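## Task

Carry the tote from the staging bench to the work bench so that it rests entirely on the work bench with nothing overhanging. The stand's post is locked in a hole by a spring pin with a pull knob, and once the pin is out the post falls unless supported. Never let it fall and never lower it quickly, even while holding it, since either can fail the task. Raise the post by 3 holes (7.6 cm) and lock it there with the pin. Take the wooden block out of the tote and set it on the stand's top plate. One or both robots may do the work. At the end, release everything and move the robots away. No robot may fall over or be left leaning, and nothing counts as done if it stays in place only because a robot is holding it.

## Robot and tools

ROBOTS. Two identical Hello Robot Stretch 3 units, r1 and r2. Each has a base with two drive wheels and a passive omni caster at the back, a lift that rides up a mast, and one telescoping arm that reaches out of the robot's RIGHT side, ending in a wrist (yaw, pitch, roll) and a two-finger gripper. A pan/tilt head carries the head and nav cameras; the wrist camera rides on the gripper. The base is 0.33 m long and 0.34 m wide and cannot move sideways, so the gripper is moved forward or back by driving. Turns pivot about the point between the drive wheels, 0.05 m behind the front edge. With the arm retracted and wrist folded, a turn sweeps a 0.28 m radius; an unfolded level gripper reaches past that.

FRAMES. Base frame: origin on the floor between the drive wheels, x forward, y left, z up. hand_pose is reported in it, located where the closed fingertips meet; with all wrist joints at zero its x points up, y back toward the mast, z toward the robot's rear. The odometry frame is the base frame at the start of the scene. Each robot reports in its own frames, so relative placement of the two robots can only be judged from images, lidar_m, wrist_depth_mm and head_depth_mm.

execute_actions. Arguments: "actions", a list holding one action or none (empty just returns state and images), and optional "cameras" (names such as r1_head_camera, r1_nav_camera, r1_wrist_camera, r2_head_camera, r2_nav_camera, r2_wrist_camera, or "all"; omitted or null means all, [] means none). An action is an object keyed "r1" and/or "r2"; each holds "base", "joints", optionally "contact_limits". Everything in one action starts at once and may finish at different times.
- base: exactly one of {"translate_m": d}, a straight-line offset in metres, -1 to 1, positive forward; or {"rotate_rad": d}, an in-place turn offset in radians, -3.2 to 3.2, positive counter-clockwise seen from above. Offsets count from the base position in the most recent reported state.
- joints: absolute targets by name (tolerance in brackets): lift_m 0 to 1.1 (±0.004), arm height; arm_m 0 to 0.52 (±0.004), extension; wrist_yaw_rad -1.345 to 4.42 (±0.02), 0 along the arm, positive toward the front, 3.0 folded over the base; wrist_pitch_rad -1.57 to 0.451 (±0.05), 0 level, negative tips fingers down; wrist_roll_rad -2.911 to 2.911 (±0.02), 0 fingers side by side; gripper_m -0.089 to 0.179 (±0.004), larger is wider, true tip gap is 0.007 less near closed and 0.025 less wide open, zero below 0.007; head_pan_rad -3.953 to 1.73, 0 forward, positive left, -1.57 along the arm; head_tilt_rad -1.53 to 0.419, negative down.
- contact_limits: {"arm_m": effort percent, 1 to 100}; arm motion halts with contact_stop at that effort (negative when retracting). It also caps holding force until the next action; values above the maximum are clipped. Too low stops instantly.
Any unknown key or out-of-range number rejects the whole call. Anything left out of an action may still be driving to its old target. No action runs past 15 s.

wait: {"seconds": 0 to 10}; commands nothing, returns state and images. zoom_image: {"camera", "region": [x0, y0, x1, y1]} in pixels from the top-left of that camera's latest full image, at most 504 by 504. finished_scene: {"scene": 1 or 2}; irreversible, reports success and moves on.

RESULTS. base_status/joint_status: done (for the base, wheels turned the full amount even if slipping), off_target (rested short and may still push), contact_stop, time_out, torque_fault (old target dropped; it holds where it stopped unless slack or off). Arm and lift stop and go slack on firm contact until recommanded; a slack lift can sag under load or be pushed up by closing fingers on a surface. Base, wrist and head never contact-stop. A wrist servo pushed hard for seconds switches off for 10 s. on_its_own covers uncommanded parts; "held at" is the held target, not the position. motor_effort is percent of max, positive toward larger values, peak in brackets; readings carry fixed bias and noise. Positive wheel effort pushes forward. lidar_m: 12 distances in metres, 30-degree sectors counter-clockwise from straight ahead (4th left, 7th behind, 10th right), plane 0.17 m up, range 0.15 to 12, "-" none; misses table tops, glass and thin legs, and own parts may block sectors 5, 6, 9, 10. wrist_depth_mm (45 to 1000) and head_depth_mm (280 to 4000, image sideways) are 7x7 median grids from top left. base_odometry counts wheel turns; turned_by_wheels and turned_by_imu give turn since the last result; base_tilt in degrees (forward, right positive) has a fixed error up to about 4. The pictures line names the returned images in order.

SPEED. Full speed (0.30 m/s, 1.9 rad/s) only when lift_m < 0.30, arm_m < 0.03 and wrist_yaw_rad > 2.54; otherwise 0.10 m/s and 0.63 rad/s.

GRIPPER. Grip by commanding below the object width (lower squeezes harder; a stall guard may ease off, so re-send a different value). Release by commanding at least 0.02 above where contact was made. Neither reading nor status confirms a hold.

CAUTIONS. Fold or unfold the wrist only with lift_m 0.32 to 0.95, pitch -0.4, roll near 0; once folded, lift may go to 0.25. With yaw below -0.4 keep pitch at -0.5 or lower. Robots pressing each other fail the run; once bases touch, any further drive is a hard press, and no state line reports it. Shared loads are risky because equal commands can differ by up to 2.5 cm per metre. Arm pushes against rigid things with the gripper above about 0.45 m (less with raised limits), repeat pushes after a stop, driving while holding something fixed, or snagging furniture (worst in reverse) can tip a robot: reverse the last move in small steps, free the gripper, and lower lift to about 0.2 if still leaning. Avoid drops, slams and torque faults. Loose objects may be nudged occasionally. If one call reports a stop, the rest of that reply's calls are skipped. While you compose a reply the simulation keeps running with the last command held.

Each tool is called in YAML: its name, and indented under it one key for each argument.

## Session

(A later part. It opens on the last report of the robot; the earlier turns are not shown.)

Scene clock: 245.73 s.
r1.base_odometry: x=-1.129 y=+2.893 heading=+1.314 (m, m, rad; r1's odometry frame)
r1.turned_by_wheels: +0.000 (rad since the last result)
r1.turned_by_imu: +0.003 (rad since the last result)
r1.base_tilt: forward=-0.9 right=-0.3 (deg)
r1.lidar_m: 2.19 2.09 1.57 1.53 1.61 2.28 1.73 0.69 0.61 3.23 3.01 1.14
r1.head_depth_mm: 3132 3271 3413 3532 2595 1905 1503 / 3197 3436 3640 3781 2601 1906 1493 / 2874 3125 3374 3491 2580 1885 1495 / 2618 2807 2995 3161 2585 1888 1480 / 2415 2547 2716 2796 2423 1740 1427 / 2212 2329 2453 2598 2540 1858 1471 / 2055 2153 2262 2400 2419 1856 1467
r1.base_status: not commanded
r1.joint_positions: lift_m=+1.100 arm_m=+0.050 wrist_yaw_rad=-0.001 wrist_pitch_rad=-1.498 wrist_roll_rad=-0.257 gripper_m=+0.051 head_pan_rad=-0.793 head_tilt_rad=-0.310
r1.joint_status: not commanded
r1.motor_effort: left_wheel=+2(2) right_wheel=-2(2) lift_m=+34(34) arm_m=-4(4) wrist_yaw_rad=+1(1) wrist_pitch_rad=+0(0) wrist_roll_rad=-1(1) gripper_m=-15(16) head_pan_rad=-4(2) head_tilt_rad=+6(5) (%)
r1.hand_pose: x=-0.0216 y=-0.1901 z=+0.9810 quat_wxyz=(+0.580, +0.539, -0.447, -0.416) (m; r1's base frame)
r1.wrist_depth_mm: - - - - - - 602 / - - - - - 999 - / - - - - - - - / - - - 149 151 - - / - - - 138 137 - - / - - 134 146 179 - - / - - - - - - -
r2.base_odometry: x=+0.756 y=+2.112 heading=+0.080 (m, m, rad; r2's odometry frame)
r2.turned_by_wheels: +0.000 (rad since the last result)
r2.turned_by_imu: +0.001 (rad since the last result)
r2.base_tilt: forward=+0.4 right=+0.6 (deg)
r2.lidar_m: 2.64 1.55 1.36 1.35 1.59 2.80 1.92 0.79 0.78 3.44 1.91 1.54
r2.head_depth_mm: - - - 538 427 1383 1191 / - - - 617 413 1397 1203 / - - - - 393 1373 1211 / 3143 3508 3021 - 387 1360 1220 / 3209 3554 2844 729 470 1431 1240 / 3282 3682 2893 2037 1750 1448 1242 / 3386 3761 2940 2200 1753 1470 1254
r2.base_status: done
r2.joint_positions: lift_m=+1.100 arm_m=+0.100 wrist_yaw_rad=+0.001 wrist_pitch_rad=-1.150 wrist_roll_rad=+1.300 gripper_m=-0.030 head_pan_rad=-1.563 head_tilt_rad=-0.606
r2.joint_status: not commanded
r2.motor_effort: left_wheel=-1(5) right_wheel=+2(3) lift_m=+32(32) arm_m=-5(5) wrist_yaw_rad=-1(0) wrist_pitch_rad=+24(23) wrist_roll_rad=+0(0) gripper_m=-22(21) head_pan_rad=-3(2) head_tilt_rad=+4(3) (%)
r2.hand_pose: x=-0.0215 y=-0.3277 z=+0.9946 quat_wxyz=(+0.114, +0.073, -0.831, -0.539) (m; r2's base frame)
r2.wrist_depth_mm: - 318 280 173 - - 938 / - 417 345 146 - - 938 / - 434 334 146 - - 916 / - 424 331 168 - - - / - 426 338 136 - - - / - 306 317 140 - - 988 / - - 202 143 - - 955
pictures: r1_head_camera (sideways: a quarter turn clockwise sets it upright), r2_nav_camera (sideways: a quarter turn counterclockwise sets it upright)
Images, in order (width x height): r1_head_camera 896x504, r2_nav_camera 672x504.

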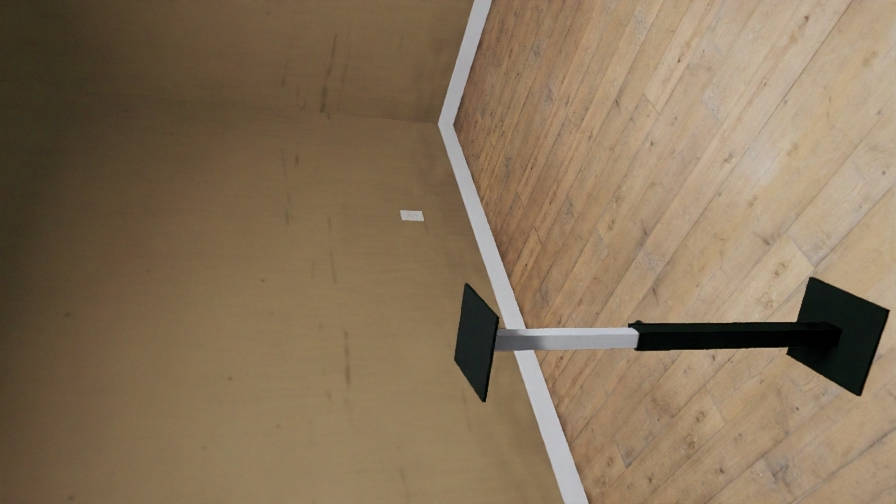

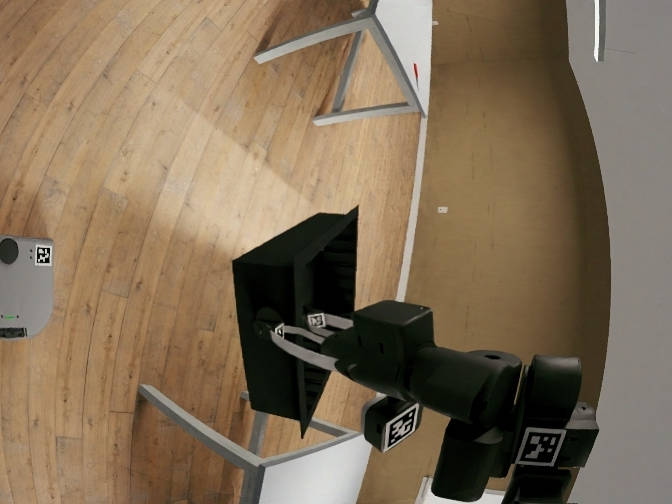

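execute_actions:
  actions:
    - {"r2":{"base":{"translate_m":-0.4},"joints":{"head_pan_rad":-2.2}},"r1":{"base":{"rotate_rad":-0.15},"joints":{"head_pan_rad":-1.4}}}
  cameras: ["r2_nav_camera"]

execute_actions:
  actions:
    - {"r1":{"base":{"translate_m":1.0}}}
  cameras: ["r1_nav_camera"]

Scene clock: 251.13 s.
r1.base_odometry: x=-1.129 y=+2.893 heading=+1.164 (m, m, rad; r1's odometry frame)
r1.turned_by_wheels: -0.150 (rad since the last result)
r1.turned_by_imu: -0.146 (rad since the last result)
r1.base_tilt: forward=-0.9 right=-0.4 (deg)
r1.lidar_m: 2.20 2.23 1.65 1.53 1.55 1.97 3.61 0.81 0.61 1.19 3.27 1.14
r1.head_depth_mm: 2750 2927 - - - - - / 2767 2958 3107 3339 2718 - - / 2798 2983 3173 3327 2656 - 1537 / 2832 2988 3175 3352 2554 1881 1490 / 2809 3028 3195 3359 2555 1872 1481 / 2852 3064 3239 3420 2536 1861 1468 / 2863 3040 3236 3367 2523 1861 1474
r1.base_status: done
r1.joint_positions: lift_m=+1.100 arm_m=+0.050 wrist_yaw_rad=-0.001 wrist_pitch_rad=-1.498 wrist_roll_rad=-0.257 gripper_m=+0.051 head_pan_rad=-1.393 head_tilt_rad=-0.310
r1.joint_status: all done
r1.motor_effort: left_wheel=+2(6) right_wheel=-2(6) lift_m=+34(34) arm_m=-3(3) wrist_yaw_rad=+1(1) wrist_pitch_rad=+0(0) wrist_roll_rad=-1(1) gripper_m=-15(16) head_pan_rad=-3(34) head_tilt_rad=+6(5) (%)
r1.hand_pose: x=-0.0216 y=-0.1900 z=+0.9810 quat_wxyz=(+0.580, +0.539, -0.447, -0.416) (m; r1's base frame)
r1.wrist_depth_mm: - - - - - 932 - / - - - - - - - / - - - - - - - / - - - 149 151 - - / - - - 138 137 - - / - - 135 146 179 - - / - - - - - - -
r2.base_odometry: x=+0.357 y=+2.080 heading=+0.080 (m, m, rad; r2's odometry frame)
r2.turned_by_wheels: +0.000 (rad since the last result)
r2.turned_by_imu: +0.000 (rad since the last result)
r2.base_tilt: forward=+0.5 right=+0.4 (deg)
r2.lidar_m: 2.86 1.68 1.46 1.46 1.71 3.05 1.52 1.41 0.57 0.57 2.15 1.86
r2.head_depth_mm: - 1510 1069 885 1642 1386 1190 / - 3560 1093 860 1663 1395 1201 / - 3508 1109 849 1629 1415 1208 / - 3439 1130 862 1579 1430 1214 / - 3326 1150 875 473 1429 1191 / 3018 3134 1174 560 426 1359 1243 / 2852 - - 617 491 401 1258
r2.base_status: done
r2.joint_positions: lift_m=+1.100 arm_m=+0.100 wrist_yaw_rad=+0.001 wrist_pitch_rad=-1.150 wrist_roll_rad=+1.300 gripper_m=-0.030 head_pan_rad=-2.193 head_tilt_rad=-0.606
r2.joint_status: all done
r2.motor_effort: left_wheel=-1(4) right_wheel=+2(3) lift_m=+32(32) arm_m=-5(5) wrist_yaw_rad=-1(1) wrist_pitch_rad=+24(23) wrist_roll_rad=+0(0) gripper_m=-21(22) head_pan_rad=-2(29) head_tilt_rad=+3(4) (%)
r2.hand_pose: x=-0.0215 y=-0.3277 z=+0.9946 quat_wxyz=(+0.114, +0.073, -0.831, -0.539) (m; r2's base frame)
r2.wrist_depth_mm: - 314 280 173 - 988 923 / - 423 345 148 - - 940 / - 426 334 146 - - 934 / - 427 331 167 - - - / - 433 344 137 - - - / - 307 319 140 - - 942 / - 272 201 143 - - 970
pictures: r2_nav_camera (sideways: a quarter turn counterclockwise sets it upright)
Images, in order (width x height): r2_nav_camera 672x504.

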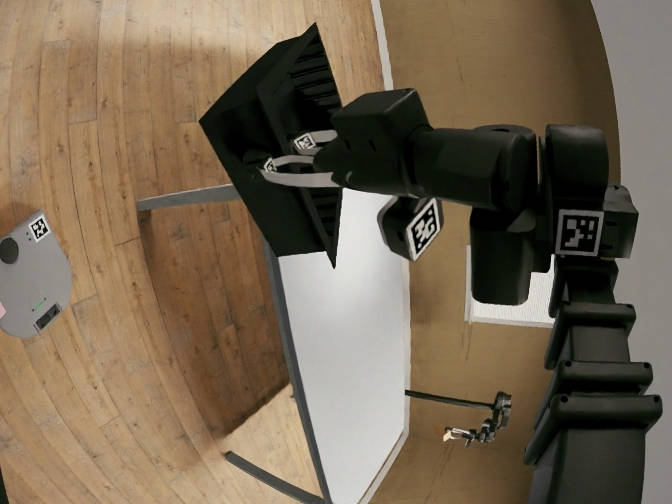

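Scene clock: 262.53 s.
r1.base_odometry: x=-0.734 y=+3.811 heading=+1.164 (m, m, rad; r1's odometry frame)
r1.turned_by_wheels: +0.000 (rad since the last result)
r1.turned_by_imu: +0.004 (rad since the last result)
r1.base_tilt: forward=-1.0 right=-0.4 (deg)
r1.lidar_m: 1.21 1.22 1.55 1.64 1.67 2.12 2.68 1.40 1.73 0.56 1.93 1.30
r1.head_depth_mm: 2712 2844 - - - - - / 2692 2845 3000 3223 2748 - - / 2708 2842 3068 3246 2658 - 694 / 2713 2892 3056 3232 2561 1685 1488 / 2736 2932 3105 3300 2588 1880 1486 / 2736 2908 3108 3299 2541 1863 1478 / 2755 2898 3089 3217 2513 1850 1472
r1.base_status: done
r1.joint_positions: lift_m=+1.100 arm_m=+0.050 wrist_yaw_rad=-0.001 wrist_pitch_rad=-1.498 wrist_roll_rad=-0.257 gripper_m=+0.051 head_pan_rad=-1.393 head_tilt_rad=-0.310
r1.joint_status: not commanded
r1.motor_effort: left_wheel=+1(6) right_wheel=-2(3) lift_m=+34(34) arm_m=-4(4) wrist_yaw_rad=+1(1) wrist_pitch_rad=+0(0) wrist_roll_rad=-1(1) gripper_m=-16(15) head_pan_rad=-2(3) head_tilt_rad=+6(5) (%)
r1.hand_pose: x=-0.0216 y=-0.1900 z=+0.9810 quat_wxyz=(+0.580, +0.539, -0.447, -0.416) (m; r1's base frame)
r1.wrist_depth_mm: - - - - - - - / - - - - - - - / - - - - - - - / - - - 149 151 - - / - - - 138 137 - - / - - 134 146 179 - - / - - - - - - -
r2.base_odometry: x=+0.357 y=+2.080 heading=+0.080 (m, m, rad; r2's odometry frame)
r2.turned_by_wheels: +0.000 (rad since the last result)
r2.turned_by_imu: -0.001 (rad since the last result)
r2.base_tilt: forward=+0.4 right=+0.6 (deg)
r2.lidar_m: 2.86 1.68 1.46 1.47 1.71 3.06 1.52 1.41 0.57 0.57 2.16 1.86
r2.head_depth_mm: - 1514 1069 883 1626 1375 1193 / - 3561 1087 859 1665 1395 1198 / - 3503 1112 851 1628 1402 1211 / - 3444 1128 862 1576 1421 1223 / - 3296 1157 874 474 1436 1187 / 2948 3206 1175 554 426 1351 1251 / 2851 - - 617 491 401 1254
r2.base_status: not commanded
r2.joint_positions: lift_m=+1.100 arm_m=+0.100 wrist_yaw_rad=+0.001 wrist_pitch_rad=-1.150 wrist_roll_rad=+1.300 gripper_m=-0.030 head_pan_rad=-2.193 head_tilt_rad=-0.606
r2.joint_status: not commanded
r2.motor_effort: left_wheel=-1(1) right_wheel=+2(1) lift_m=+32(32) arm_m=-5(5) wrist_yaw_rad=+0(0) wrist_pitch_rad=+24(23) wrist_roll_rad=+1(0) gripper_m=-22(22) head_pan_rad=-4(3) head_tilt_rad=+3(4) (%)
r2.hand_pose: x=-0.0215 y=-0.3277 z=+0.9946 quat_wxyz=(+0.114, +0.073, -0.831, -0.539) (m; r2's base frame)
r2.wrist_depth_mm: - 313 280 173 - - 937 / - 412 342 147 - - 920 / - 433 336 146 - - 908 / - 430 330 168 - - - / - 426 337 137 - - - / - 306 317 140 - - 970 / - 274 203 143 - - 987
pictures: r1_nav_camera (sideways: a quarter turn counterclockwise sets it upright)
Images, in order (width x height): r1_nav_camera 672x504.

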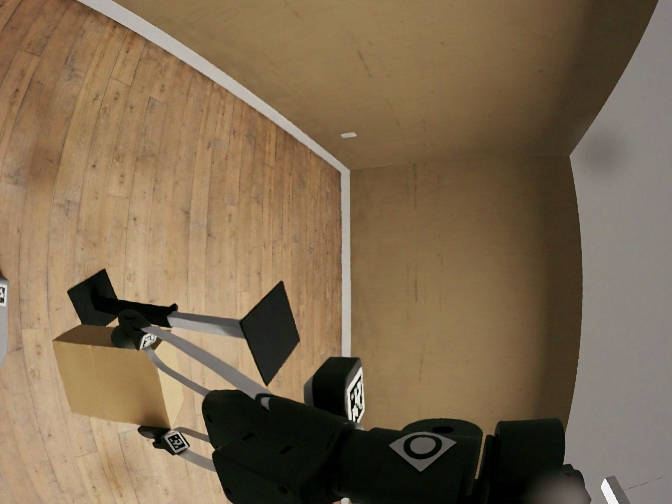

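execute_actions:
  actions:
    - {"r2":{"base":{"translate_m":-0.45},"joints":{"head_pan_rad":-1.57}},"r1":{"joints":{"arm_m":0.3}}}
  cameras: ["r2_nav_camera","r2_wrist_camera","r1_wrist_camera","r1_nav_camera"]

Scene clock: 268.30 s.
r1.base_odometry: x=-0.734 y=+3.811 heading=+1.164 (m, m, rad; r1's odometry frame)
r1.turned_by_wheels: +0.000 (rad since the last result)
r1.turned_by_imu: +0.001 (rad since the last result)
r1.base_tilt: forward=-1.0 right=-0.4 (deg)
r1.lidar_m: 1.21 1.22 1.56 1.64 1.67 2.12 2.67 1.40 1.74 0.56 1.94 1.30
r1.head_depth_mm: 2676 2804 - 3206 2606 1834 1462 / 2708 2851 3028 - 2337 454 439 / 2706 2851 3061 3234 2608 454 480 / 2730 2885 3057 3231 2554 1686 1486 / 2759 2916 3082 3269 2559 1872 1480 / 2752 2897 3083 3306 2538 1866 1478 / 2739 2933 3038 3193 2530 1855 1464
r1.base_status: not commanded
r1.joint_positions: lift_m=+1.100 arm_m=+0.300 wrist_yaw_rad=-0.001 wrist_pitch_rad=-1.498 wrist_roll_rad=-0.257 gripper_m=+0.051 head_pan_rad=-1.393 head_tilt_rad=-0.310
r1.joint_status: all done
r1.motor_effort: left_wheel=+2(2) right_wheel=-2(2) lift_m=+34(34) arm_m=+4(5) wrist_yaw_rad=+1(0) wrist_pitch_rad=+0(1) wrist_roll_rad=-1(1) gripper_m=-15(15) head_pan_rad=-4(3) head_tilt_rad=+5(6) (%)
r1.hand_pose: x=-0.0216 y=-0.4393 z=+0.9810 quat_wxyz=(+0.580, +0.539, -0.447, -0.416) (m; r1's base frame)
r1.wrist_depth_mm: - - 258 257 258 - - / - - - 263 262 - - / - - - 263 - - - / - - - 149 151 - - / - - - 137 137 - - / - - 134 146 179 - - / - - - - - - -
r2.base_odometry: x=-0.091 y=+2.044 heading=+0.080 (m, m, rad; r2's odometry frame)
r2.turned_by_wheels: +0.000 (rad since the last result)
r2.turned_by_imu: +0.000 (rad since the last result)
r2.base_tilt: forward=+0.5 right=+0.6 (deg)
r2.lidar_m: 3.07 1.83 1.59 1.59 1.86 3.32 1.07 1.26 1.10 1.10 0.62 2.25
r2.head_depth_mm: - - - 524 431 1320 1190 / - - - 614 416 1360 1199 / - - - - 395 1373 1215 / 2898 3247 1239 - 387 1353 1223 / 2935 3360 1200 733 434 1427 1212 / 3046 3395 2864 829 736 1005 1192 / 3112 3546 2950 2204 763 1397 1256
r2.base_status: done
r2.joint_positions: lift_m=+1.100 arm_m=+0.100 wrist_yaw_rad=+0.001 wrist_pitch_rad=-1.150 wrist_roll_rad=+1.300 gripper_m=-0.030 head_pan_rad=-1.577 head_tilt_rad=-0.606
r2.joint_status: all done
r2.motor_effort: left_wheel=-1(5) right_wheel=+2(2) lift_m=+32(32) arm_m=-5(5) wrist_yaw_rad=+0(0) wrist_pitch_rad=+24(24) wrist_roll_rad=+0(0) gripper_m=-21(21) head_pan_rad=+4(29) head_tilt_rad=+4(3) (%)
r2.hand_pose: x=-0.0215 y=-0.3277 z=+0.9946 quat_wxyz=(+0.114, +0.073, -0.831, -0.539) (m; r2's base frame)
r2.wrist_depth_mm: 615 312 282 174 - - 932 / 614 416 343 147 - - 942 / 621 437 335 146 - - 924 / 656 426 329 168 - - - / - 423 340 136 - - - / - 309 317 140 - - 941 / - 274 201 143 - - 945
pictures: r1_nav_camera (sideways: a quarter turn counterclockwise sets it upright), r1_wrist_camera, r2_nav_camera (sideways: a quarter turn counterclockwise sets it upright), r2_wrist_camera
Images, in order (width x height): r1_nav_camera 672x504, r1_wrist_camera 644x364, r2_nav_camera 672x504, r2_wrist_camera 644x364.

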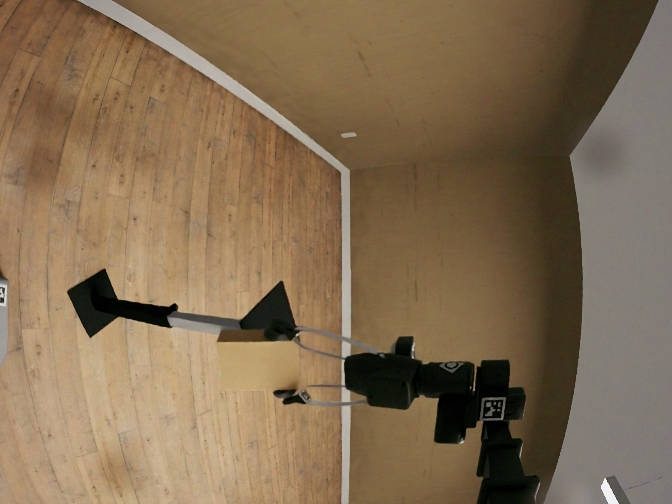

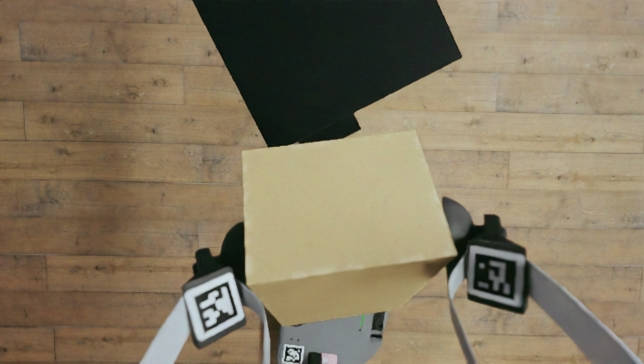

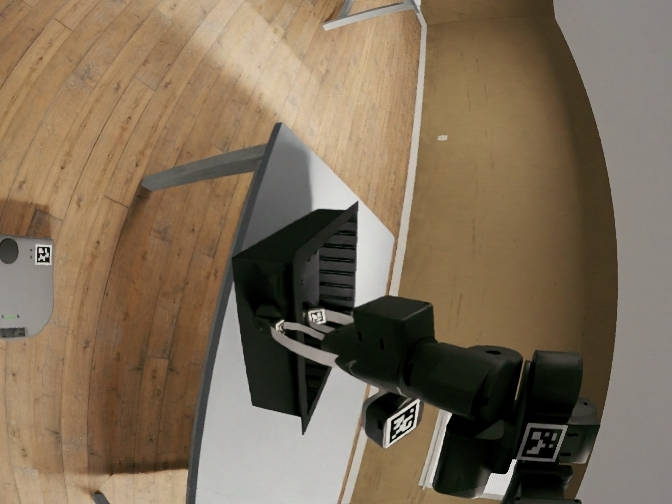

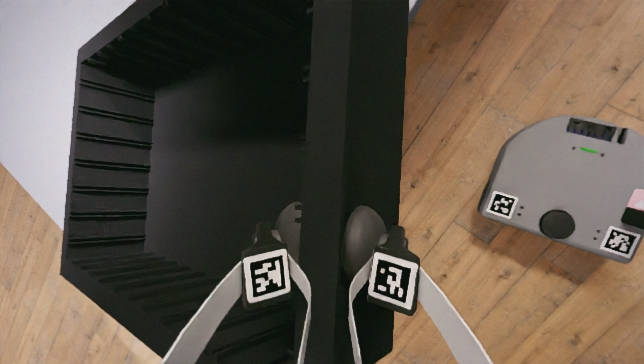

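execute_actions:
  actions:
    - {"r2":{"joints":{"arm_m":0.4}},"r1":{"joints":{"arm_m":0.41},"contact_limits":{"arm_m":15}}}
  cameras: ["r2_nav_camera","r2_wrist_camera","r1_wrist_camera","r1_nav_camera"]

Scene clock: 271.97 s.
r1.base_odometry: x=-0.734 y=+3.811 heading=+1.164 (m, m, rad; r1's odometry frame)
r1.turned_by_wheels: +0.000 (rad since the last result)
r1.turned_by_imu: +0.001 (rad since the last result)
r1.base_tilt: forward=-1.0 right=-0.4 (deg)
r1.lidar_m: 1.20 1.22 1.56 1.64 1.66 2.11 2.68 1.40 1.73 0.56 1.94 1.30
r1.head_depth_mm: 2693 2804 - 3191 2682 1909 1501 / 2692 2838 - - 2584 547 1498 / 2706 2866 3017 3234 2660 570 716 / 2711 2879 3074 3263 2571 1696 1490 / 2718 2904 3086 3246 2543 1869 1485 / 2738 2913 3072 3266 2537 1864 1475 / 2747 2908 3090 3179 2543 1864 1466
r1.base_status: not commanded
r1.joint_positions: lift_m=+1.100 arm_m=+0.410 wrist_yaw_rad=-0.001 wrist_pitch_rad=-1.498 wrist_roll_rad=-0.257 gripper_m=+0.051 head_pan_rad=-1.393 head_tilt_rad=-0.310
r1.joint_status: all done
r1.motor_effort: left_wheel=+2(2) right_wheel=-2(2) lift_m=+34(34) arm_m=+5(3) wrist_yaw_rad=+1(0) wrist_pitch_rad=+0(0) wrist_roll_rad=-1(1) gripper_m=-16(15) head_pan_rad=-4(4) head_tilt_rad=+5(5) (%)
r1.contact_limits: arm_m 15 (drawing in: default 24, maximum 39; extending or still: default 33, maximum 54)
r1.hand_pose: x=-0.0216 y=-0.5493 z=+0.9810 quat_wxyz=(+0.580, +0.539, -0.447, -0.416) (m; r1's base frame)
r1.wrist_depth_mm: - - - - - - - / - - 260 260 - - - / - - 263 263 - - - / - - 267 149 152 - - / - - 270 138 137 - - / - - 134 146 178 - - / - - - - - - -
r2.base_odometry: x=-0.091 y=+2.044 heading=+0.080 (m, m, rad; r2's odometry frame)
r2.turned_by_wheels: +0.000 (rad since the last result)
r2.turned_by_imu: +0.000 (rad since the last result)
r2.base_tilt: forward=+0.5 right=+0.7 (deg)
r2.lidar_m: 3.07 1.82 1.59 1.59 1.86 3.33 1.07 1.26 1.10 1.10 0.62 2.25
r2.head_depth_mm: 2705 2990 1029 827 673 1324 1191 / 2780 3062 672 838 680 1342 1206 / - 3261 654 848 689 1376 1212 / 2919 - 627 838 697 1435 1224 / 2950 3341 861 873 709 1436 1212 / 3015 3418 2857 888 736 1005 1193 / 3088 3509 2944 2191 763 1406 1254
r2.base_status: not commanded
r2.joint_positions: lift_m=+1.100 arm_m=+0.400 wrist_yaw_rad=+0.001 wrist_pitch_rad=-1.150 wrist_roll_rad=+1.300 gripper_m=-0.030 head_pan_rad=-1.577 head_tilt_rad=-0.606
r2.joint_status: all done
r2.motor_effort: left_wheel=+0(1) right_wheel=+2(1) lift_m=+32(32) arm_m=+6(6) wrist_yaw_rad=+0(1) wrist_pitch_rad=+24(24) wrist_roll_rad=+1(0) gripper_m=-22(21) head_pan_rad=+3(2) head_tilt_rad=+3(3) (%)
r2.hand_pose: x=-0.0215 y=-0.6270 z=+0.9946 quat_wxyz=(+0.114, +0.073, -0.831, -0.539) (m; r2's base frame)
r2.wrist_depth_mm: - 317 281 173 344 323 301 / - 418 343 146 349 334 304 / - 436 338 146 354 337 306 / - 433 333 167 359 341 308 / - 425 340 137 369 340 313 / - 306 318 140 365 341 915 / - 274 202 142 374 357 961
pictures: r1_nav_camera (sideways: a quarter turn counterclockwise sets it upright), r1_wrist_camera, r2_nav_camera (sideways: a quarter turn counterclockwise sets it upright), r2_wrist_camera
Images, in order (width x height): r1_nav_camera 672x504, r1_wrist_camera 644x364, r2_nav_camera 672x504, r2_wrist_camera 644x364.

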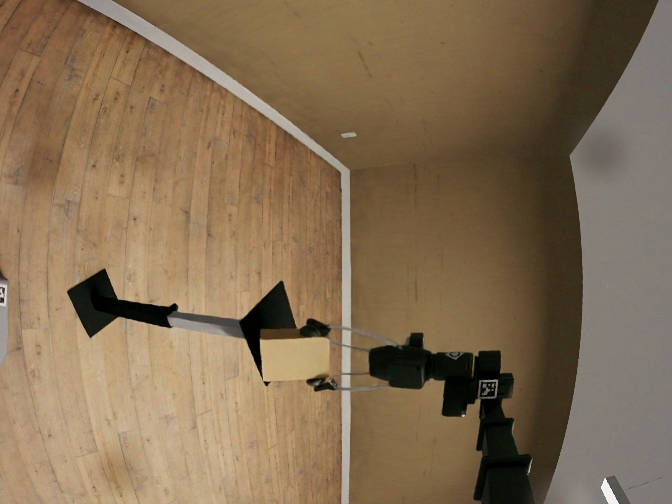

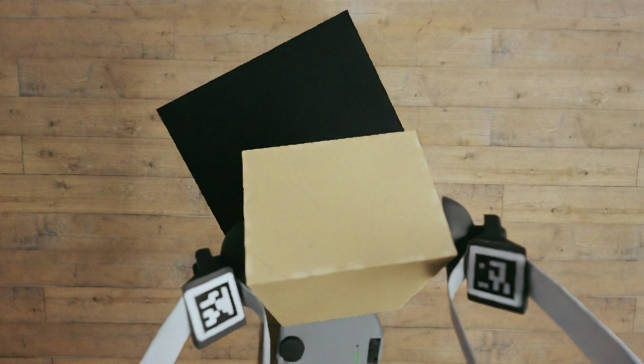

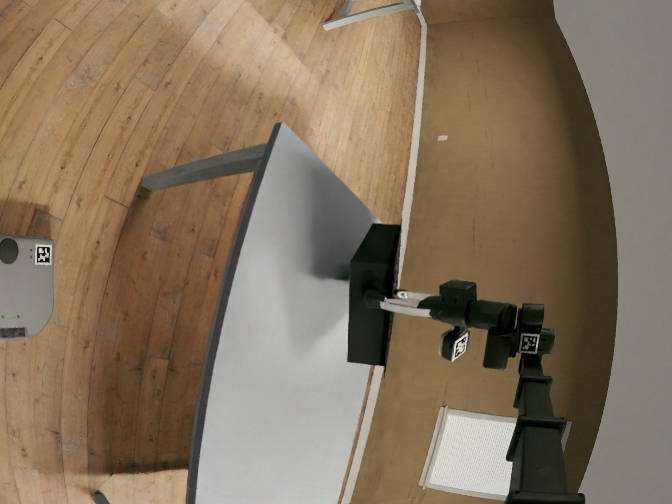

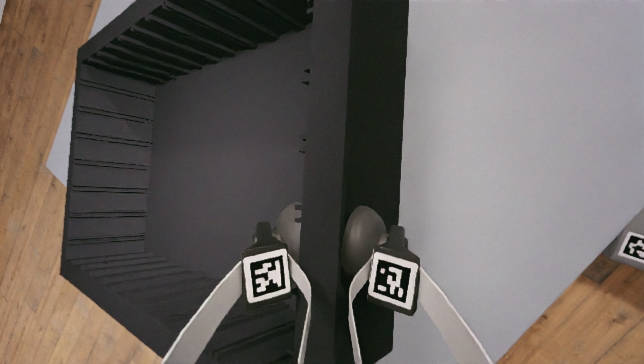

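execute_actions:
  actions:
    - {"r2":{"base":{"translate_m":-0.25},"joints":{"arm_m":0.3}},"r1":{"base":{"translate_m":0.035},"joints":{"arm_m":0.45}}}
  cameras: ["r2_wrist_camera","r1_wrist_camera"]

Scene clock: 277.43 s.
r1.base_odometry: x=-0.720 y=+3.844 heading=+1.164 (m, m, rad; r1's odometry frame)
r1.turned_by_wheels: +0.000 (rad since the last result)
r1.turned_by_imu: +0.001 (rad since the last result)
r1.base_tilt: forward=-1.0 right=-0.2 (deg)
r1.lidar_m: 1.17 1.19 1.51 1.65 1.67 2.12 2.64 1.43 3.36 0.56 1.88 1.26
r1.head_depth_mm: 2662 2789 3087 3215 2628 1849 1501 / 2691 2834 - - 600 578 1455 / 2698 2837 3049 3265 2557 606 1407 / 2713 2883 3063 3266 2550 1809 1479 / 2735 2914 3082 3257 2519 1870 1484 / 2754 2898 3094 3281 2550 1865 1476 / 2728 2880 3064 3101 2510 1865 1473
r1.base_status: done
r1.joint_positions: lift_m=+1.100 arm_m=+0.450 wrist_yaw_rad=-0.001 wrist_pitch_rad=-1.498 wrist_roll_rad=-0.257 gripper_m=+0.051 head_pan_rad=-1.393 head_tilt_rad=-0.310
r1.joint_status: all done
r1.motor_effort: left_wheel=+2(4) right_wheel=-2(5) lift_m=+34(34) arm_m=+4(0) wrist_yaw_rad=+1(0) wrist_pitch_rad=-1(0) wrist_roll_rad=-1(1) gripper_m=-15(15) head_pan_rad=-3(4) head_tilt_rad=+6(6) (%)
r1.hand_pose: x=-0.0216 y=-0.5894 z=+0.9810 quat_wxyz=(+0.580, +0.539, -0.447, -0.416) (m; r1's base frame)
r1.wrist_depth_mm: - - - - - - - / - - - - - - - / - - - 263 - - - / - - 267 149 151 - - / - - - 138 137 - - / - - 134 146 179 - - / - - - 278 - - -
r2.base_odometry: x=-0.341 y=+2.024 heading=+0.080 (m, m, rad; r2's odometry frame)
r2.turned_by_wheels: +0.000 (rad since the last result)
r2.turned_by_imu: +0.001 (rad since the last result)
r2.base_tilt: forward=+0.6 right=+0.6 (deg)
r2.lidar_m: 3.20 1.90 1.66 1.66 1.94 3.33 0.82 0.85 1.03 1.04 0.76 0.79
r2.head_depth_mm: 2649 2935 1024 797 674 580 1188 / - 3102 746 762 681 599 1200 / - - 852 770 690 608 1212 / 2858 - 918 559 696 628 1223 / 2892 3237 896 817 706 1348 1231 / 2955 3406 1182 889 714 1379 1246 / 3047 3429 1199 903 721 1397 1239
r2.base_status: done
r2.joint_positions: lift_m=+1.100 arm_m=+0.300 wrist_yaw_rad=+0.001 wrist_pitch_rad=-1.150 wrist_roll_rad=+1.300 gripper_m=-0.030 head_pan_rad=-1.577 head_tilt_rad=-0.606
r2.joint_status: all done
r2.motor_effort: left_wheel=-1(5) right_wheel=+2(4) lift_m=+32(32) arm_m=-5(6) wrist_yaw_rad=-1(0) wrist_pitch_rad=+24(23) wrist_roll_rad=+0(0) gripper_m=-21(21) head_pan_rad=+2(3) head_tilt_rad=+4(3) (%)
r2.hand_pose: x=-0.0215 y=-0.5277 z=+0.9946 quat_wxyz=(+0.114, +0.073, -0.831, -0.539) (m; r2's base frame)
r2.wrist_depth_mm: - 314 282 173 345 329 300 / - 419 343 147 351 331 306 / - 431 338 145 350 334 305 / 640 428 329 167 364 338 309 / 650 424 339 136 364 339 323 / 664 304 316 140 361 351 958 / - 413 202 143 375 - 957
pictures: r1_wrist_camera, r2_wrist_camera
Images, in order (width x height): r1_wrist_camera 644x364, r2_wrist_camera 644x364.

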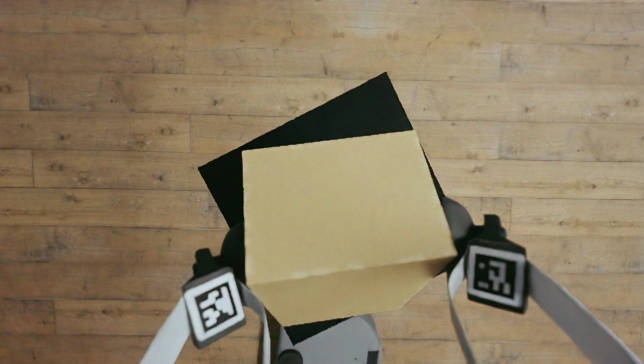

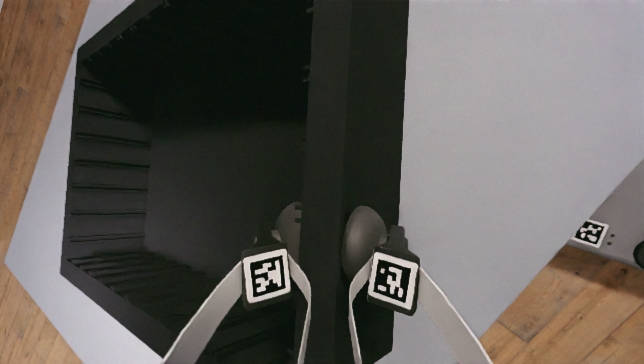

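execute_actions:
  actions:
    - {"r2":{"joints":{"arm_m":0.25,"lift_m":1.0}},"r1":{"joints":{"lift_m":1.06}}}
  cameras: ["r2_wrist_camera","r1_wrist_camera","r1_nav_camera","r2_nav_camera"]

Scene clock: 279.30 s.
r1.base_odometry: x=-0.720 y=+3.844 heading=+1.164 (m, m, rad; r1's odometry frame)
r1.turned_by_wheels: +0.000 (rad since the last result)
r1.turned_by_imu: +0.001 (rad since the last result)
r1.base_tilt: forward=-1.0 right=-0.5 (deg)
r1.lidar_m: 1.17 1.19 1.51 1.65 1.67 2.12 2.64 1.44 3.36 0.56 1.88 1.26
r1.head_depth_mm: 2671 2814 - 3198 2624 1841 1505 / 2669 2839 - - 1434 582 1454 / 2699 2850 3026 3242 2651 605 1403 / 2724 2900 3059 3251 2558 1811 1479 / 2724 2880 3079 3277 2534 1873 1485 / 2741 2915 3091 3294 2543 1874 1476 / 2756 2865 3042 3093 2512 1855 1462
r1.base_status: not commanded
r1.joint_positions: lift_m=+1.083 arm_m=+0.450 wrist_yaw_rad=-0.001 wrist_pitch_rad=-1.492 wrist_roll_rad=-0.257 gripper_m=+0.051 head_pan_rad=-1.393 head_tilt_rad=-0.310
r1.joint_status: lift_m contact_stop (moved -0.016 of -0.040)
r1.on_its_own: lift_m is slack since a contact_stop, until your next command for it (your +1.060 is given up)
r1.motor_effort: left_wheel=+5(7) right_wheel=-9(17) lift_m=+27(30) arm_m=+3(4) wrist_yaw_rad=+1(1) wrist_pitch_rad=-2(3) wrist_roll_rad=-1(1) gripper_m=-16(17) head_pan_rad=-4(3) head_tilt_rad=+5(6) (%)
r1.hand_pose: x=-0.0216 y=-0.5908 z=+0.9649 quat_wxyz=(+0.581, +0.537, -0.448, -0.415) (m; r1's base frame)
r1.wrist_depth_mm: - - - - - - - / - - - - - - - / - - - 248 249 - - / - - 253 144 144 - - / - - 254 131 129 - - / - - 131 140 156 - - / - - - 213 - - -
r2.base_odometry: x=-0.341 y=+2.024 heading=+0.080 (m, m, rad; r2's odometry frame)
r2.turned_by_wheels: +0.000 (rad since the last result)
r2.turned_by_imu: +0.000 (rad since the last result)
r2.base_tilt: forward=+0.5 right=+0.6 (deg)
r2.lidar_m: 3.19 1.90 1.66 1.66 1.94 3.33 0.82 0.85 1.03 1.04 0.77 0.79
r2.head_depth_mm: 2592 - 1030 663 658 580 1193 / 2641 - - 684 647 597 1197 / 2725 - - 754 652 609 1214 / 2803 3216 1189 764 594 628 1228 / 2868 3251 1154 811 704 1343 1230 / 2928 3342 1179 889 715 1380 1237 / 3017 3451 1199 900 721 1401 1237
r2.base_status: not commanded
r2.joint_positions: lift_m=+1.000 arm_m=+0.250 wrist_yaw_rad=+0.001 wrist_pitch_rad=-1.142 wrist_roll_rad=+1.300 gripper_m=-0.030 head_pan_rad=-1.577 head_tilt_rad=-0.606
r2.joint_status: all done
r2.motor_effort: left_wheel=+0(1) right_wheel=+1(1) lift_m=+27(28) arm_m=-5(5) wrist_yaw_rad=-1(0) wrist_pitch_rad=+20(24) wrist_roll_rad=+0(1) gripper_m=-19(21) head_pan_rad=+2(3) head_tilt_rad=+3(2) (%)
r2.hand_pose: x=-0.0215 y=-0.4797 z=+0.8956 quat_wxyz=(+0.114, +0.073, -0.833, -0.536) (m; r2's base frame)
r2.wrist_depth_mm: 312 292 275 136 258 243 222 / 368 370 289 174 262 244 224 / 374 366 289 175 264 246 226 / 377 364 288 139 269 246 232 / 380 361 291 134 273 252 - / 302 295 290 134 270 921 870 / 505 217 202 140 283 918 897
pictures: r1_nav_camera (sideways: a quarter turn counterclockwise sets it upright), r1_wrist_camera, r2_nav_camera (sideways: a quarter turn counterclockwise sets it upright), r2_wrist_camera
Images, in order (width x height): r1_nav_camera 672x504, r1_wrist_camera 644x364, r2_nav_camera 672x504, r2_wrist_camera 644x364.

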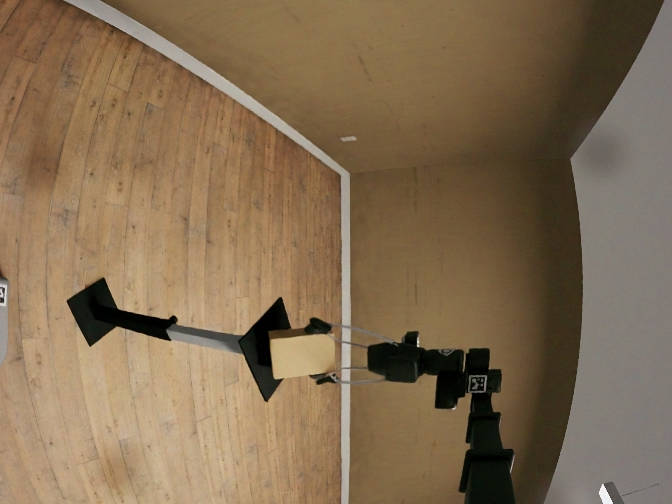

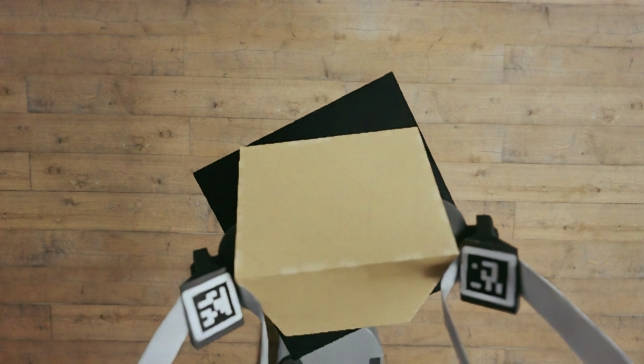

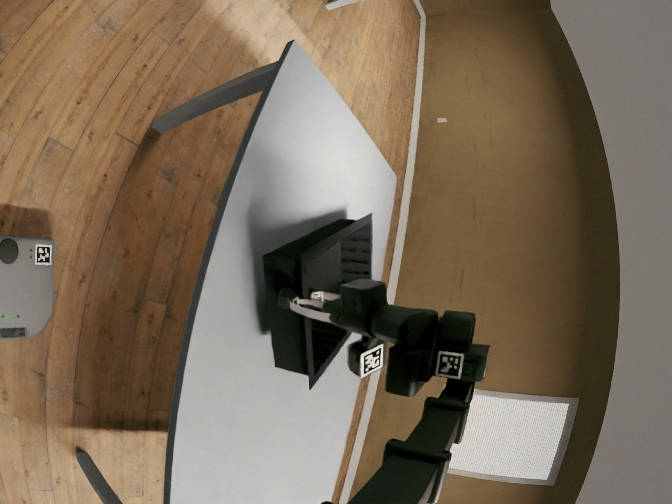

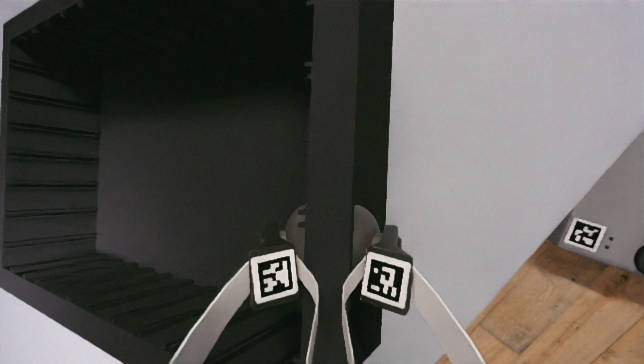

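execute_actions:
  actions:
    - {"r2":{"joints":{"arm_m":0.29,"lift_m":0.95,"wrist_pitch_rad":-1.45}},"r1":{"joints":{"gripper_m":0.13,"lift_m":1.085}}}
  cameras: ["r2_wrist_camera","r1_wrist_camera"]

execute_actions:
  actions:
    - {"r2":{"joints":{"gripper_m":0.05}},"r1":{"joints":{"lift_m":1.1,"arm_m":0.2}}}
  cameras: ["r2_wrist_camera","r1_nav_camera"]

Scene clock: 280.83 s.
r1.base_odometry: x=-0.720 y=+3.844 heading=+1.164 (m, m, rad; r1's odometry frame)
r1.turned_by_wheels: +0.000 (rad since the last result)
r1.turned_by_imu: +0.000 (rad since the last result)
r1.base_tilt: forward=-1.0 right=-0.4 (deg)
r1.lidar_m: 1.17 1.19 1.52 1.65 1.67 2.12 2.65 1.43 3.37 0.56 1.88 1.26
r1.head_depth_mm: 2666 2798 - 3200 2623 1828 1503 / 2700 2856 - - 2600 629 1452 / 2701 2877 3059 3246 2707 627 1401 / 2717 2883 3079 3239 2578 1825 1485 / 2744 2888 3089 3270 2561 1868 1482 / 2747 2915 3084 3304 2530 1870 1480 / 2735 2866 3050 3152 2520 1845 1471
r1.base_status: not commanded
r1.joint_positions: lift_m=+1.085 arm_m=+0.450 wrist_yaw_rad=-0.001 wrist_pitch_rad=-1.495 wrist_roll_rad=-0.257 gripper_m=+0.130 head_pan_rad=-1.393 head_tilt_rad=-0.310
r1.joint_status: all done
r1.motor_effort: left_wheel=+2(5) right_wheel=-2(9) lift_m=+29(31) arm_m=+3(3) wrist_yaw_rad=+1(1) wrist_pitch_rad=-1(2) wrist_roll_rad=-1(1) gripper_m=+0(90) head_pan_rad=-4(2) head_tilt_rad=+5(5) (%)
r1.hand_pose: x=-0.0216 y=-0.5900 z=+0.9663 quat_wxyz=(+0.580, +0.538, -0.448, -0.416) (m; r1's base frame)
r1.wrist_depth_mm: - - - 186 - - - / - - - 187 - - - / - - - 190 251 - - / - - 252 193 253 - - / - - 259 196 258 - - / - - - 261 260 - - / - - - 265 - - -
r2.base_odometry: x=-0.341 y=+2.024 heading=+0.080 (m, m, rad; r2's odometry frame)
r2.turned_by_wheels: +0.000 (rad since the last result)
r2.turned_by_imu: +0.000 (rad since the last result)
r2.base_tilt: forward=+0.5 right=+0.6 (deg)
r2.lidar_m: 3.20 1.90 1.66 1.66 1.94 3.33 0.82 0.85 1.04 1.04 0.77 0.79
r2.head_depth_mm: 2640 2878 - 810 640 579 1189 / 2700 2898 - 751 632 598 1200 / 2760 2993 - - 633 607 1214 / 2842 3153 1134 829 623 628 1226 / 2907 3278 1153 823 673 1350 1229 / 2989 3358 1171 889 714 1387 1240 / 3030 3495 1198 902 721 1411 1231
r2.base_status: not commanded
r2.joint_positions: lift_m=+0.950 arm_m=+0.290 wrist_yaw_rad=+0.001 wrist_pitch_rad=-1.443 wrist_roll_rad=+1.300 gripper_m=-0.030 head_pan_rad=-1.577 head_tilt_rad=-0.606
r2.joint_status: all done
r2.motor_effort: left_wheel=-1(1) right_wheel=+2(2) lift_m=+25(26) arm_m=+6(7) wrist_yaw_rad=+0(0) wrist_pitch_rad=-3(18) wrist_roll_rad=+0(0) gripper_m=-18(20) head_pan_rad=+2(2) head_tilt_rad=+4(3) (%)
r2.hand_pose: x=-0.0216 y=-0.4430 z=+0.8315 quat_wxyz=(+0.102, +0.089, -0.744, -0.655) (m; r2's base frame)
r2.wrist_depth_mm: 229 221 211 123 210 203 200 / 235 225 218 125 214 207 900 / 240 231 222 128 220 214 906 / 246 239 229 132 224 219 938 / 254 243 236 133 227 - 952 / 257 246 241 137 - - 996 / 203 201 201 141 - - -
pictures: r1_wrist_camera, r2_wrist_camera
Images, in order (width x height): r1_wrist_camera 644x364, r2_wrist_camera 644x364.

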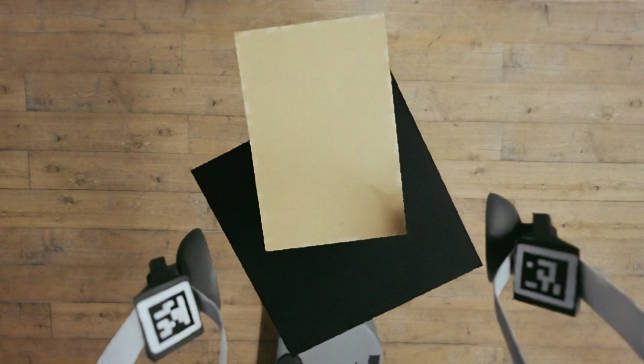

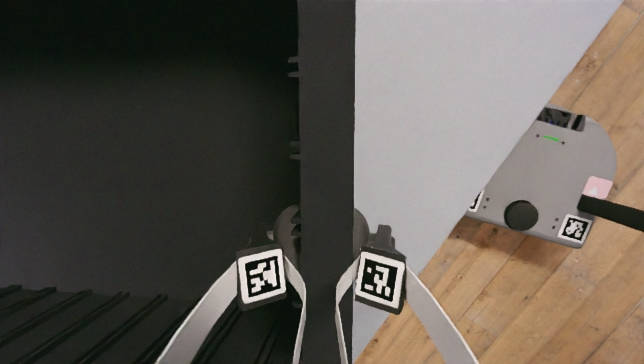

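Scene clock: 283.90 s.
r1.base_odometry: x=-0.720 y=+3.844 heading=+1.164 (m, m, rad; r1's odometry frame)
r1.turned_by_wheels: +0.000 (rad since the last result)
r1.turned_by_imu: +0.001 (rad since the last result)
r1.base_tilt: forward=-0.9 right=-0.4 (deg)
r1.lidar_m: 1.17 1.19 1.51 1.65 1.67 2.13 2.65 1.43 3.38 0.56 1.88 1.26
r1.head_depth_mm: 2677 2807 - - - 1767 1457 / 2720 2861 3032 - - 607 1456 / 2704 2844 3025 3194 2599 627 1386 / 2710 2843 3037 3245 2579 1883 1421 / 2726 2866 3077 3275 2561 1878 1483 / 2741 2922 3115 3290 2550 1876 1471 / 2747 2879 3036 3123 2511 1863 1466
r1.base_status: not commanded
r1.joint_positions: lift_m=+1.100 arm_m=+0.200 wrist_yaw_rad=-0.001 wrist_pitch_rad=-1.497 wrist_roll_rad=-0.257 gripper_m=+0.130 head_pan_rad=-1.393 head_tilt_rad=-0.310
r1.joint_status: all done
r1.motor_effort: left_wheel=+2(2) right_wheel=-2(2) lift_m=+32(32) arm_m=-4(4) wrist_yaw_rad=+1(2) wrist_pitch_rad=+0(1) wrist_roll_rad=-1(1) gripper_m=-1(0) head_pan_rad=-2(3) head_tilt_rad=+6(5) (%)
r1.hand_pose: x=-0.0216 y=-0.3402 z=+0.9811 quat_wxyz=(+0.580, +0.539, -0.447, -0.416) (m; r1's base frame)
r1.wrist_depth_mm: - - - - - - - / - - - - - - - / - - - - - - - / - - - - - - - / - - - - - - - / - - - - - - - / - - - - - - -
r2.base_odometry: x=-0.341 y=+2.024 heading=+0.080 (m, m, rad; r2's odometry frame)
r2.turned_by_wheels: +0.000 (rad since the last result)
r2.turned_by_imu: +0.000 (rad since the last result)
r2.base_tilt: forward=+0.5 right=+0.6 (deg)
r2.lidar_m: 3.21 1.90 1.66 1.66 1.94 3.34 0.82 0.85 1.03 1.04 0.76 0.79
r2.head_depth_mm: 2649 2851 - 813 640 580 1190 / 2672 2913 - 759 635 598 1204 / 2773 2999 - - 623 608 1214 / 2855 3182 1142 835 692 626 1228 / 2884 3275 1154 823 672 1340 1227 / 2996 3331 1179 883 714 1384 1249 / 3051 3460 1195 903 722 1400 1236
r2.base_status: not commanded
r2.joint_positions: lift_m=+0.950 arm_m=+0.290 wrist_yaw_rad=+0.001 wrist_pitch_rad=-1.444 wrist_roll_rad=+1.300 gripper_m=+0.050 head_pan_rad=-1.577 head_tilt_rad=-0.606
r2.joint_status: all done
r2.motor_effort: left_wheel=-1(0) right_wheel=+2(1) lift_m=+25(25) arm_m=+5(6) wrist_yaw_rad=-1(1) wrist_pitch_rad=-2(3) wrist_roll_rad=+0(0) gripper_m=+0(81) head_pan_rad=+2(3) head_tilt_rad=+3(3) (%)
r2.hand_pose: x=-0.0216 y=-0.4427 z=+0.8315 quat_wxyz=(+0.102, +0.089, -0.743, -0.655) (m; r2's base frame)
r2.wrist_depth_mm: 234 227 219 131 210 203 202 / 238 232 226 134 214 208 907 / 246 238 230 221 221 215 910 / 251 244 235 227 225 220 924 / 260 252 243 231 229 - 987 / 261 253 245 155 - - 996 / 200 200 200 159 - - -
pictures: r1_nav_camera (sideways: a quarter turn counterclockwise sets it upright), r2_wrist_camera
Images, in order (width x height): r1_nav_camera 672x504, r2_wrist_camera 644x364.

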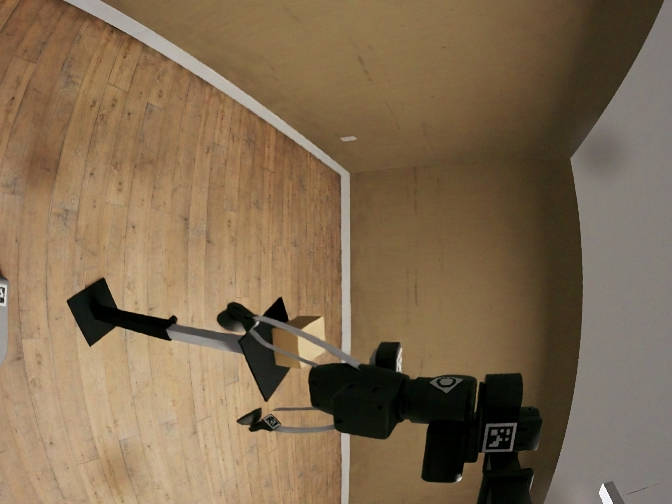

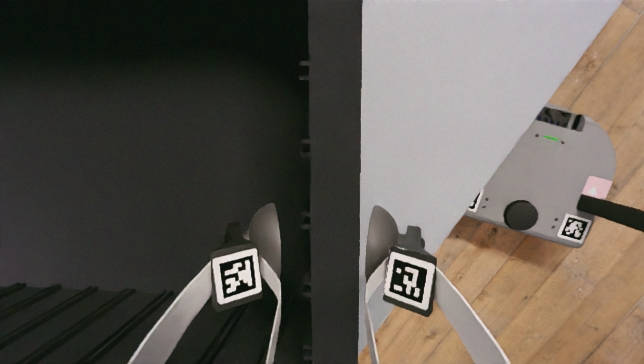

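execute_actions:
  actions:
    - {"r2":{"joints":{"arm_m":0.36}},"r1":{"joints":{"arm_m":0.5}}}
  cameras: []

execute_actions:
  actions:
    - {"r2":{"joints":{"arm_m":0.34,"lift_m":1.1}},"r1":{"joints":{"lift_m":1.01}}}
  cameras: ["r2_wrist_camera","r1_wrist_camera"]

Scene clock: 287.57 s.
r1.base_odometry: x=-0.720 y=+3.844 heading=+1.164 (m, m, rad; r1's odometry frame)
r1.turned_by_wheels: +0.000 (rad since the last result)
r1.turned_by_imu: +0.001 (rad since the last result)
r1.base_tilt: forward=-1.0 right=-0.4 (deg)
r1.lidar_m: 1.17 1.19 1.51 1.65 1.67 2.13 2.64 1.43 3.36 0.56 1.88 1.26
r1.head_depth_mm: 2696 2831 3059 3184 2479 1825 1503 / 2708 2835 3024 3268 2597 628 1445 / 2697 2872 3078 3252 2395 627 1406 / 2751 2887 3055 3221 2568 1815 1489 / 2716 2907 3065 3265 2554 1878 1488 / 2755 2900 3097 3268 2540 1870 1479 / 2738 2877 3015 3113 2496 1856 1471
r1.base_status: not commanded
r1.joint_positions: lift_m=+1.100 arm_m=+0.500 wrist_yaw_rad=-0.001 wrist_pitch_rad=-1.497 wrist_roll_rad=-0.257 gripper_m=+0.130 head_pan_rad=-1.393 head_tilt_rad=-0.309
r1.joint_status: all done
r1.motor_effort: left_wheel=+2(2) right_wheel=-2(2) lift_m=+32(32) arm_m=+5(3) wrist_yaw_rad=+1(1) wrist_pitch_rad=+0(1) wrist_roll_rad=-1(1) gripper_m=-1(0) head_pan_rad=-4(4) head_tilt_rad=+6(5) (%)
r1.hand_pose: x=-0.0216 y=-0.6395 z=+0.9811 quat_wxyz=(+0.580, +0.539, -0.447, -0.416) (m; r1's base frame)
r1.wrist_depth_mm: - - - - - - - / - - - - - - - / - - - 206 - - - / - - - 207 - - - / - - 272 211 272 - - / - - 273 214 275 - - / - - - 280 282 - -
r2.base_odometry: x=-0.341 y=+2.024 heading=+0.080 (m, m, rad; r2's odometry frame)
r2.turned_by_wheels: +0.000 (rad since the last result)
r2.turned_by_imu: +0.000 (rad since the last result)
r2.base_tilt: forward=+0.6 right=+0.5 (deg)
r2.lidar_m: 3.18 1.90 1.66 1.66 1.95 3.33 0.82 0.85 1.03 1.03 0.77 0.79
r2.head_depth_mm: 2648 2808 - 750 673 580 1190 / 2694 2899 1045 778 664 598 1204 / 2758 - - 844 655 607 1217 / 2836 3149 1186 834 648 628 1226 / 2875 3259 1155 828 702 1336 1235 / 2988 3333 1176 891 715 1381 1242 / 3050 3468 1193 904 720 1401 1235
r2.base_status: not commanded
r2.joint_positions: lift_m=+0.950 arm_m=+0.360 wrist_yaw_rad=+0.001 wrist_pitch_rad=-1.461 wrist_roll_rad=+1.300 gripper_m=+0.050 head_pan_rad=-1.577 head_tilt_rad=-0.606
r2.joint_status: all done
r2.motor_effort: left_wheel=-1(1) right_wheel=+2(1) lift_m=+25(25) arm_m=+7(7) wrist_yaw_rad=-1(0) wrist_pitch_rad=+6(7) wrist_roll_rad=+1(0) gripper_m=-2(2) head_pan_rad=+3(2) head_tilt_rad=+3(4) (%)
r2.hand_pose: x=-0.0216 y=-0.5084 z=+0.8314 quat_wxyz=(+0.101, +0.090, -0.738, -0.661) (m; r2's base frame)
r2.wrist_depth_mm: 229 222 218 213 207 204 200 / 236 230 223 216 214 210 204 / 241 237 230 223 219 214 208 / 248 241 234 227 222 218 215 / 254 248 241 234 227 224 981 / 258 254 245 238 146 233 - / 210 210 208 198 242 - -
pictures: none
No camera images: the call's "cameras" was empty. Leave "cameras" out to get every camera's image.

Scene clock: 289.77 s.
r1.base_odometry: x=-0.720 y=+3.844 heading=+1.164 (m, m, rad; r1's odometry frame)
r1.turned_by_wheels: +0.000 (rad since the last result)
r1.turned_by_imu: +0.001 (rad since the last result)
r1.base_tilt: forward=-0.9 right=-0.3 (deg)
r1.lidar_m: 1.17 1.19 1.51 1.65 1.67 2.13 2.64 1.43 3.34 0.56 1.88 1.26
r1.head_depth_mm: 2675 2857 2966 3240 2612 1804 1501 / 2684 2845 2988 - 2469 629 1451 / 2713 2871 3040 3200 2582 626 1415 / 2712 2842 3033 3243 2575 1818 1487 / 2747 2894 3111 3284 2555 1873 1484 / 2739 2929 3115 3292 2552 1865 1475 / 2753 2872 3041 3119 2545 1864 1471
r1.base_status: not commanded
r1.joint_positions: lift_m=+1.010 arm_m=+0.500 wrist_yaw_rad=-0.001 wrist_pitch_rad=-1.501 wrist_roll_rad=-0.257 gripper_m=+0.130 head_pan_rad=-1.393 head_tilt_rad=-0.309
r1.joint_status: all done
r1.motor_effort: left_wheel=+4(4) right_wheel=-7(8) lift_m=+20(26) arm_m=+4(4) wrist_yaw_rad=+1(1) wrist_pitch_rad=+1(0) wrist_roll_rad=-1(1) gripper_m=-3(4) head_pan_rad=-3(3) head_tilt_rad=+6(6) (%)
r1.hand_pose: x=-0.0216 y=-0.6385 z=+0.8918 quat_wxyz=(+0.579, +0.540, -0.446, -0.417) (m; r1's base frame)
r1.wrist_depth_mm: - - - - - - - / - - - - - - - / - - 117 117 - - - / - - 118 119 120 - - / - - 120 120 121 - - / - - 122 122 123 - - / - - 125 124 124 188 -
r2.base_odometry: x=-0.341 y=+2.024 heading=+0.080 (m, m, rad; r2's odometry frame)
r2.turned_by_wheels: +0.000 (rad since the last result)
r2.turned_by_imu: +0.000 (rad since the last result)
r2.base_tilt: forward=+0.3 right=+0.7 (deg)
r2.lidar_m: 3.21 1.90 1.66 1.66 1.94 3.34 0.82 0.85 1.03 1.04 0.77 0.79
r2.head_depth_mm: 2627 2942 1073 585 674 579 1189 / 2794 3091 1087 561 680 597 1201 / - 3152 1111 545 689 607 1211 / 2851 - 1130 531 681 628 1222 / 2877 3307 1161 792 706 1338 1229 / 2985 3388 1176 890 714 1378 1249 / 3017 3443 1200 902 721 1401 1239
r2.base_status: not commanded
r2.joint_positions: lift_m=+1.100 arm_m=+0.340 wrist_yaw_rad=+0.001 wrist_pitch_rad=-1.441 wrist_roll_rad=+1.300 gripper_m=+0.050 head_pan_rad=-1.577 head_tilt_rad=-0.606
r2.joint_status: all done
r2.motor_effort: left_wheel=-1(1) right_wheel=+1(2) lift_m=+31(32) arm_m=-5(6) wrist_yaw_rad=-1(1) wrist_pitch_rad=-4(5) wrist_roll_rad=+0(0) gripper_m=+0(2) head_pan_rad=+2(2) head_tilt_rad=+3(4) (%)
r2.hand_pose: x=-0.0216 y=-0.4942 z=+0.9813 quat_wxyz=(+0.102, +0.089, -0.744, -0.654) (m; r2's base frame)
r2.wrist_depth_mm: 292 302 269 232 348 340 - / 370 344 284 239 356 348 - / 369 356 290 245 360 357 - / 377 374 304 252 368 - - / 375 384 329 260 378 - - / 342 294 259 248 - - - / 462 452 217 191 - - -
pictures: r1_wrist_camera, r2_wrist_camera
Images, in order (width x height): r1_wrist_camera 644x364, r2_wrist_camera 644x364.

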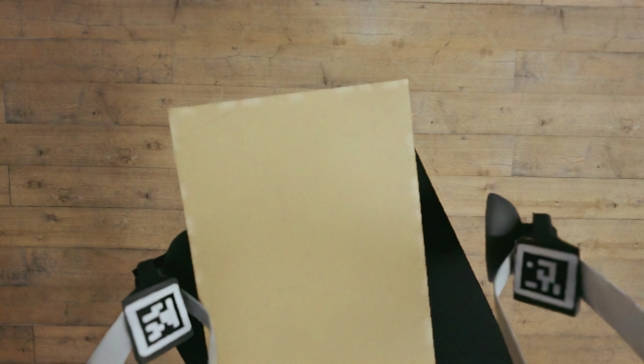

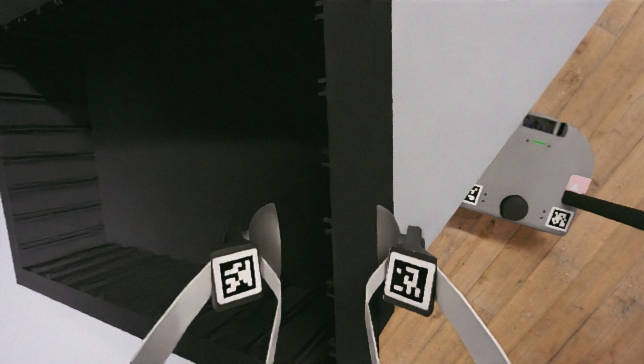

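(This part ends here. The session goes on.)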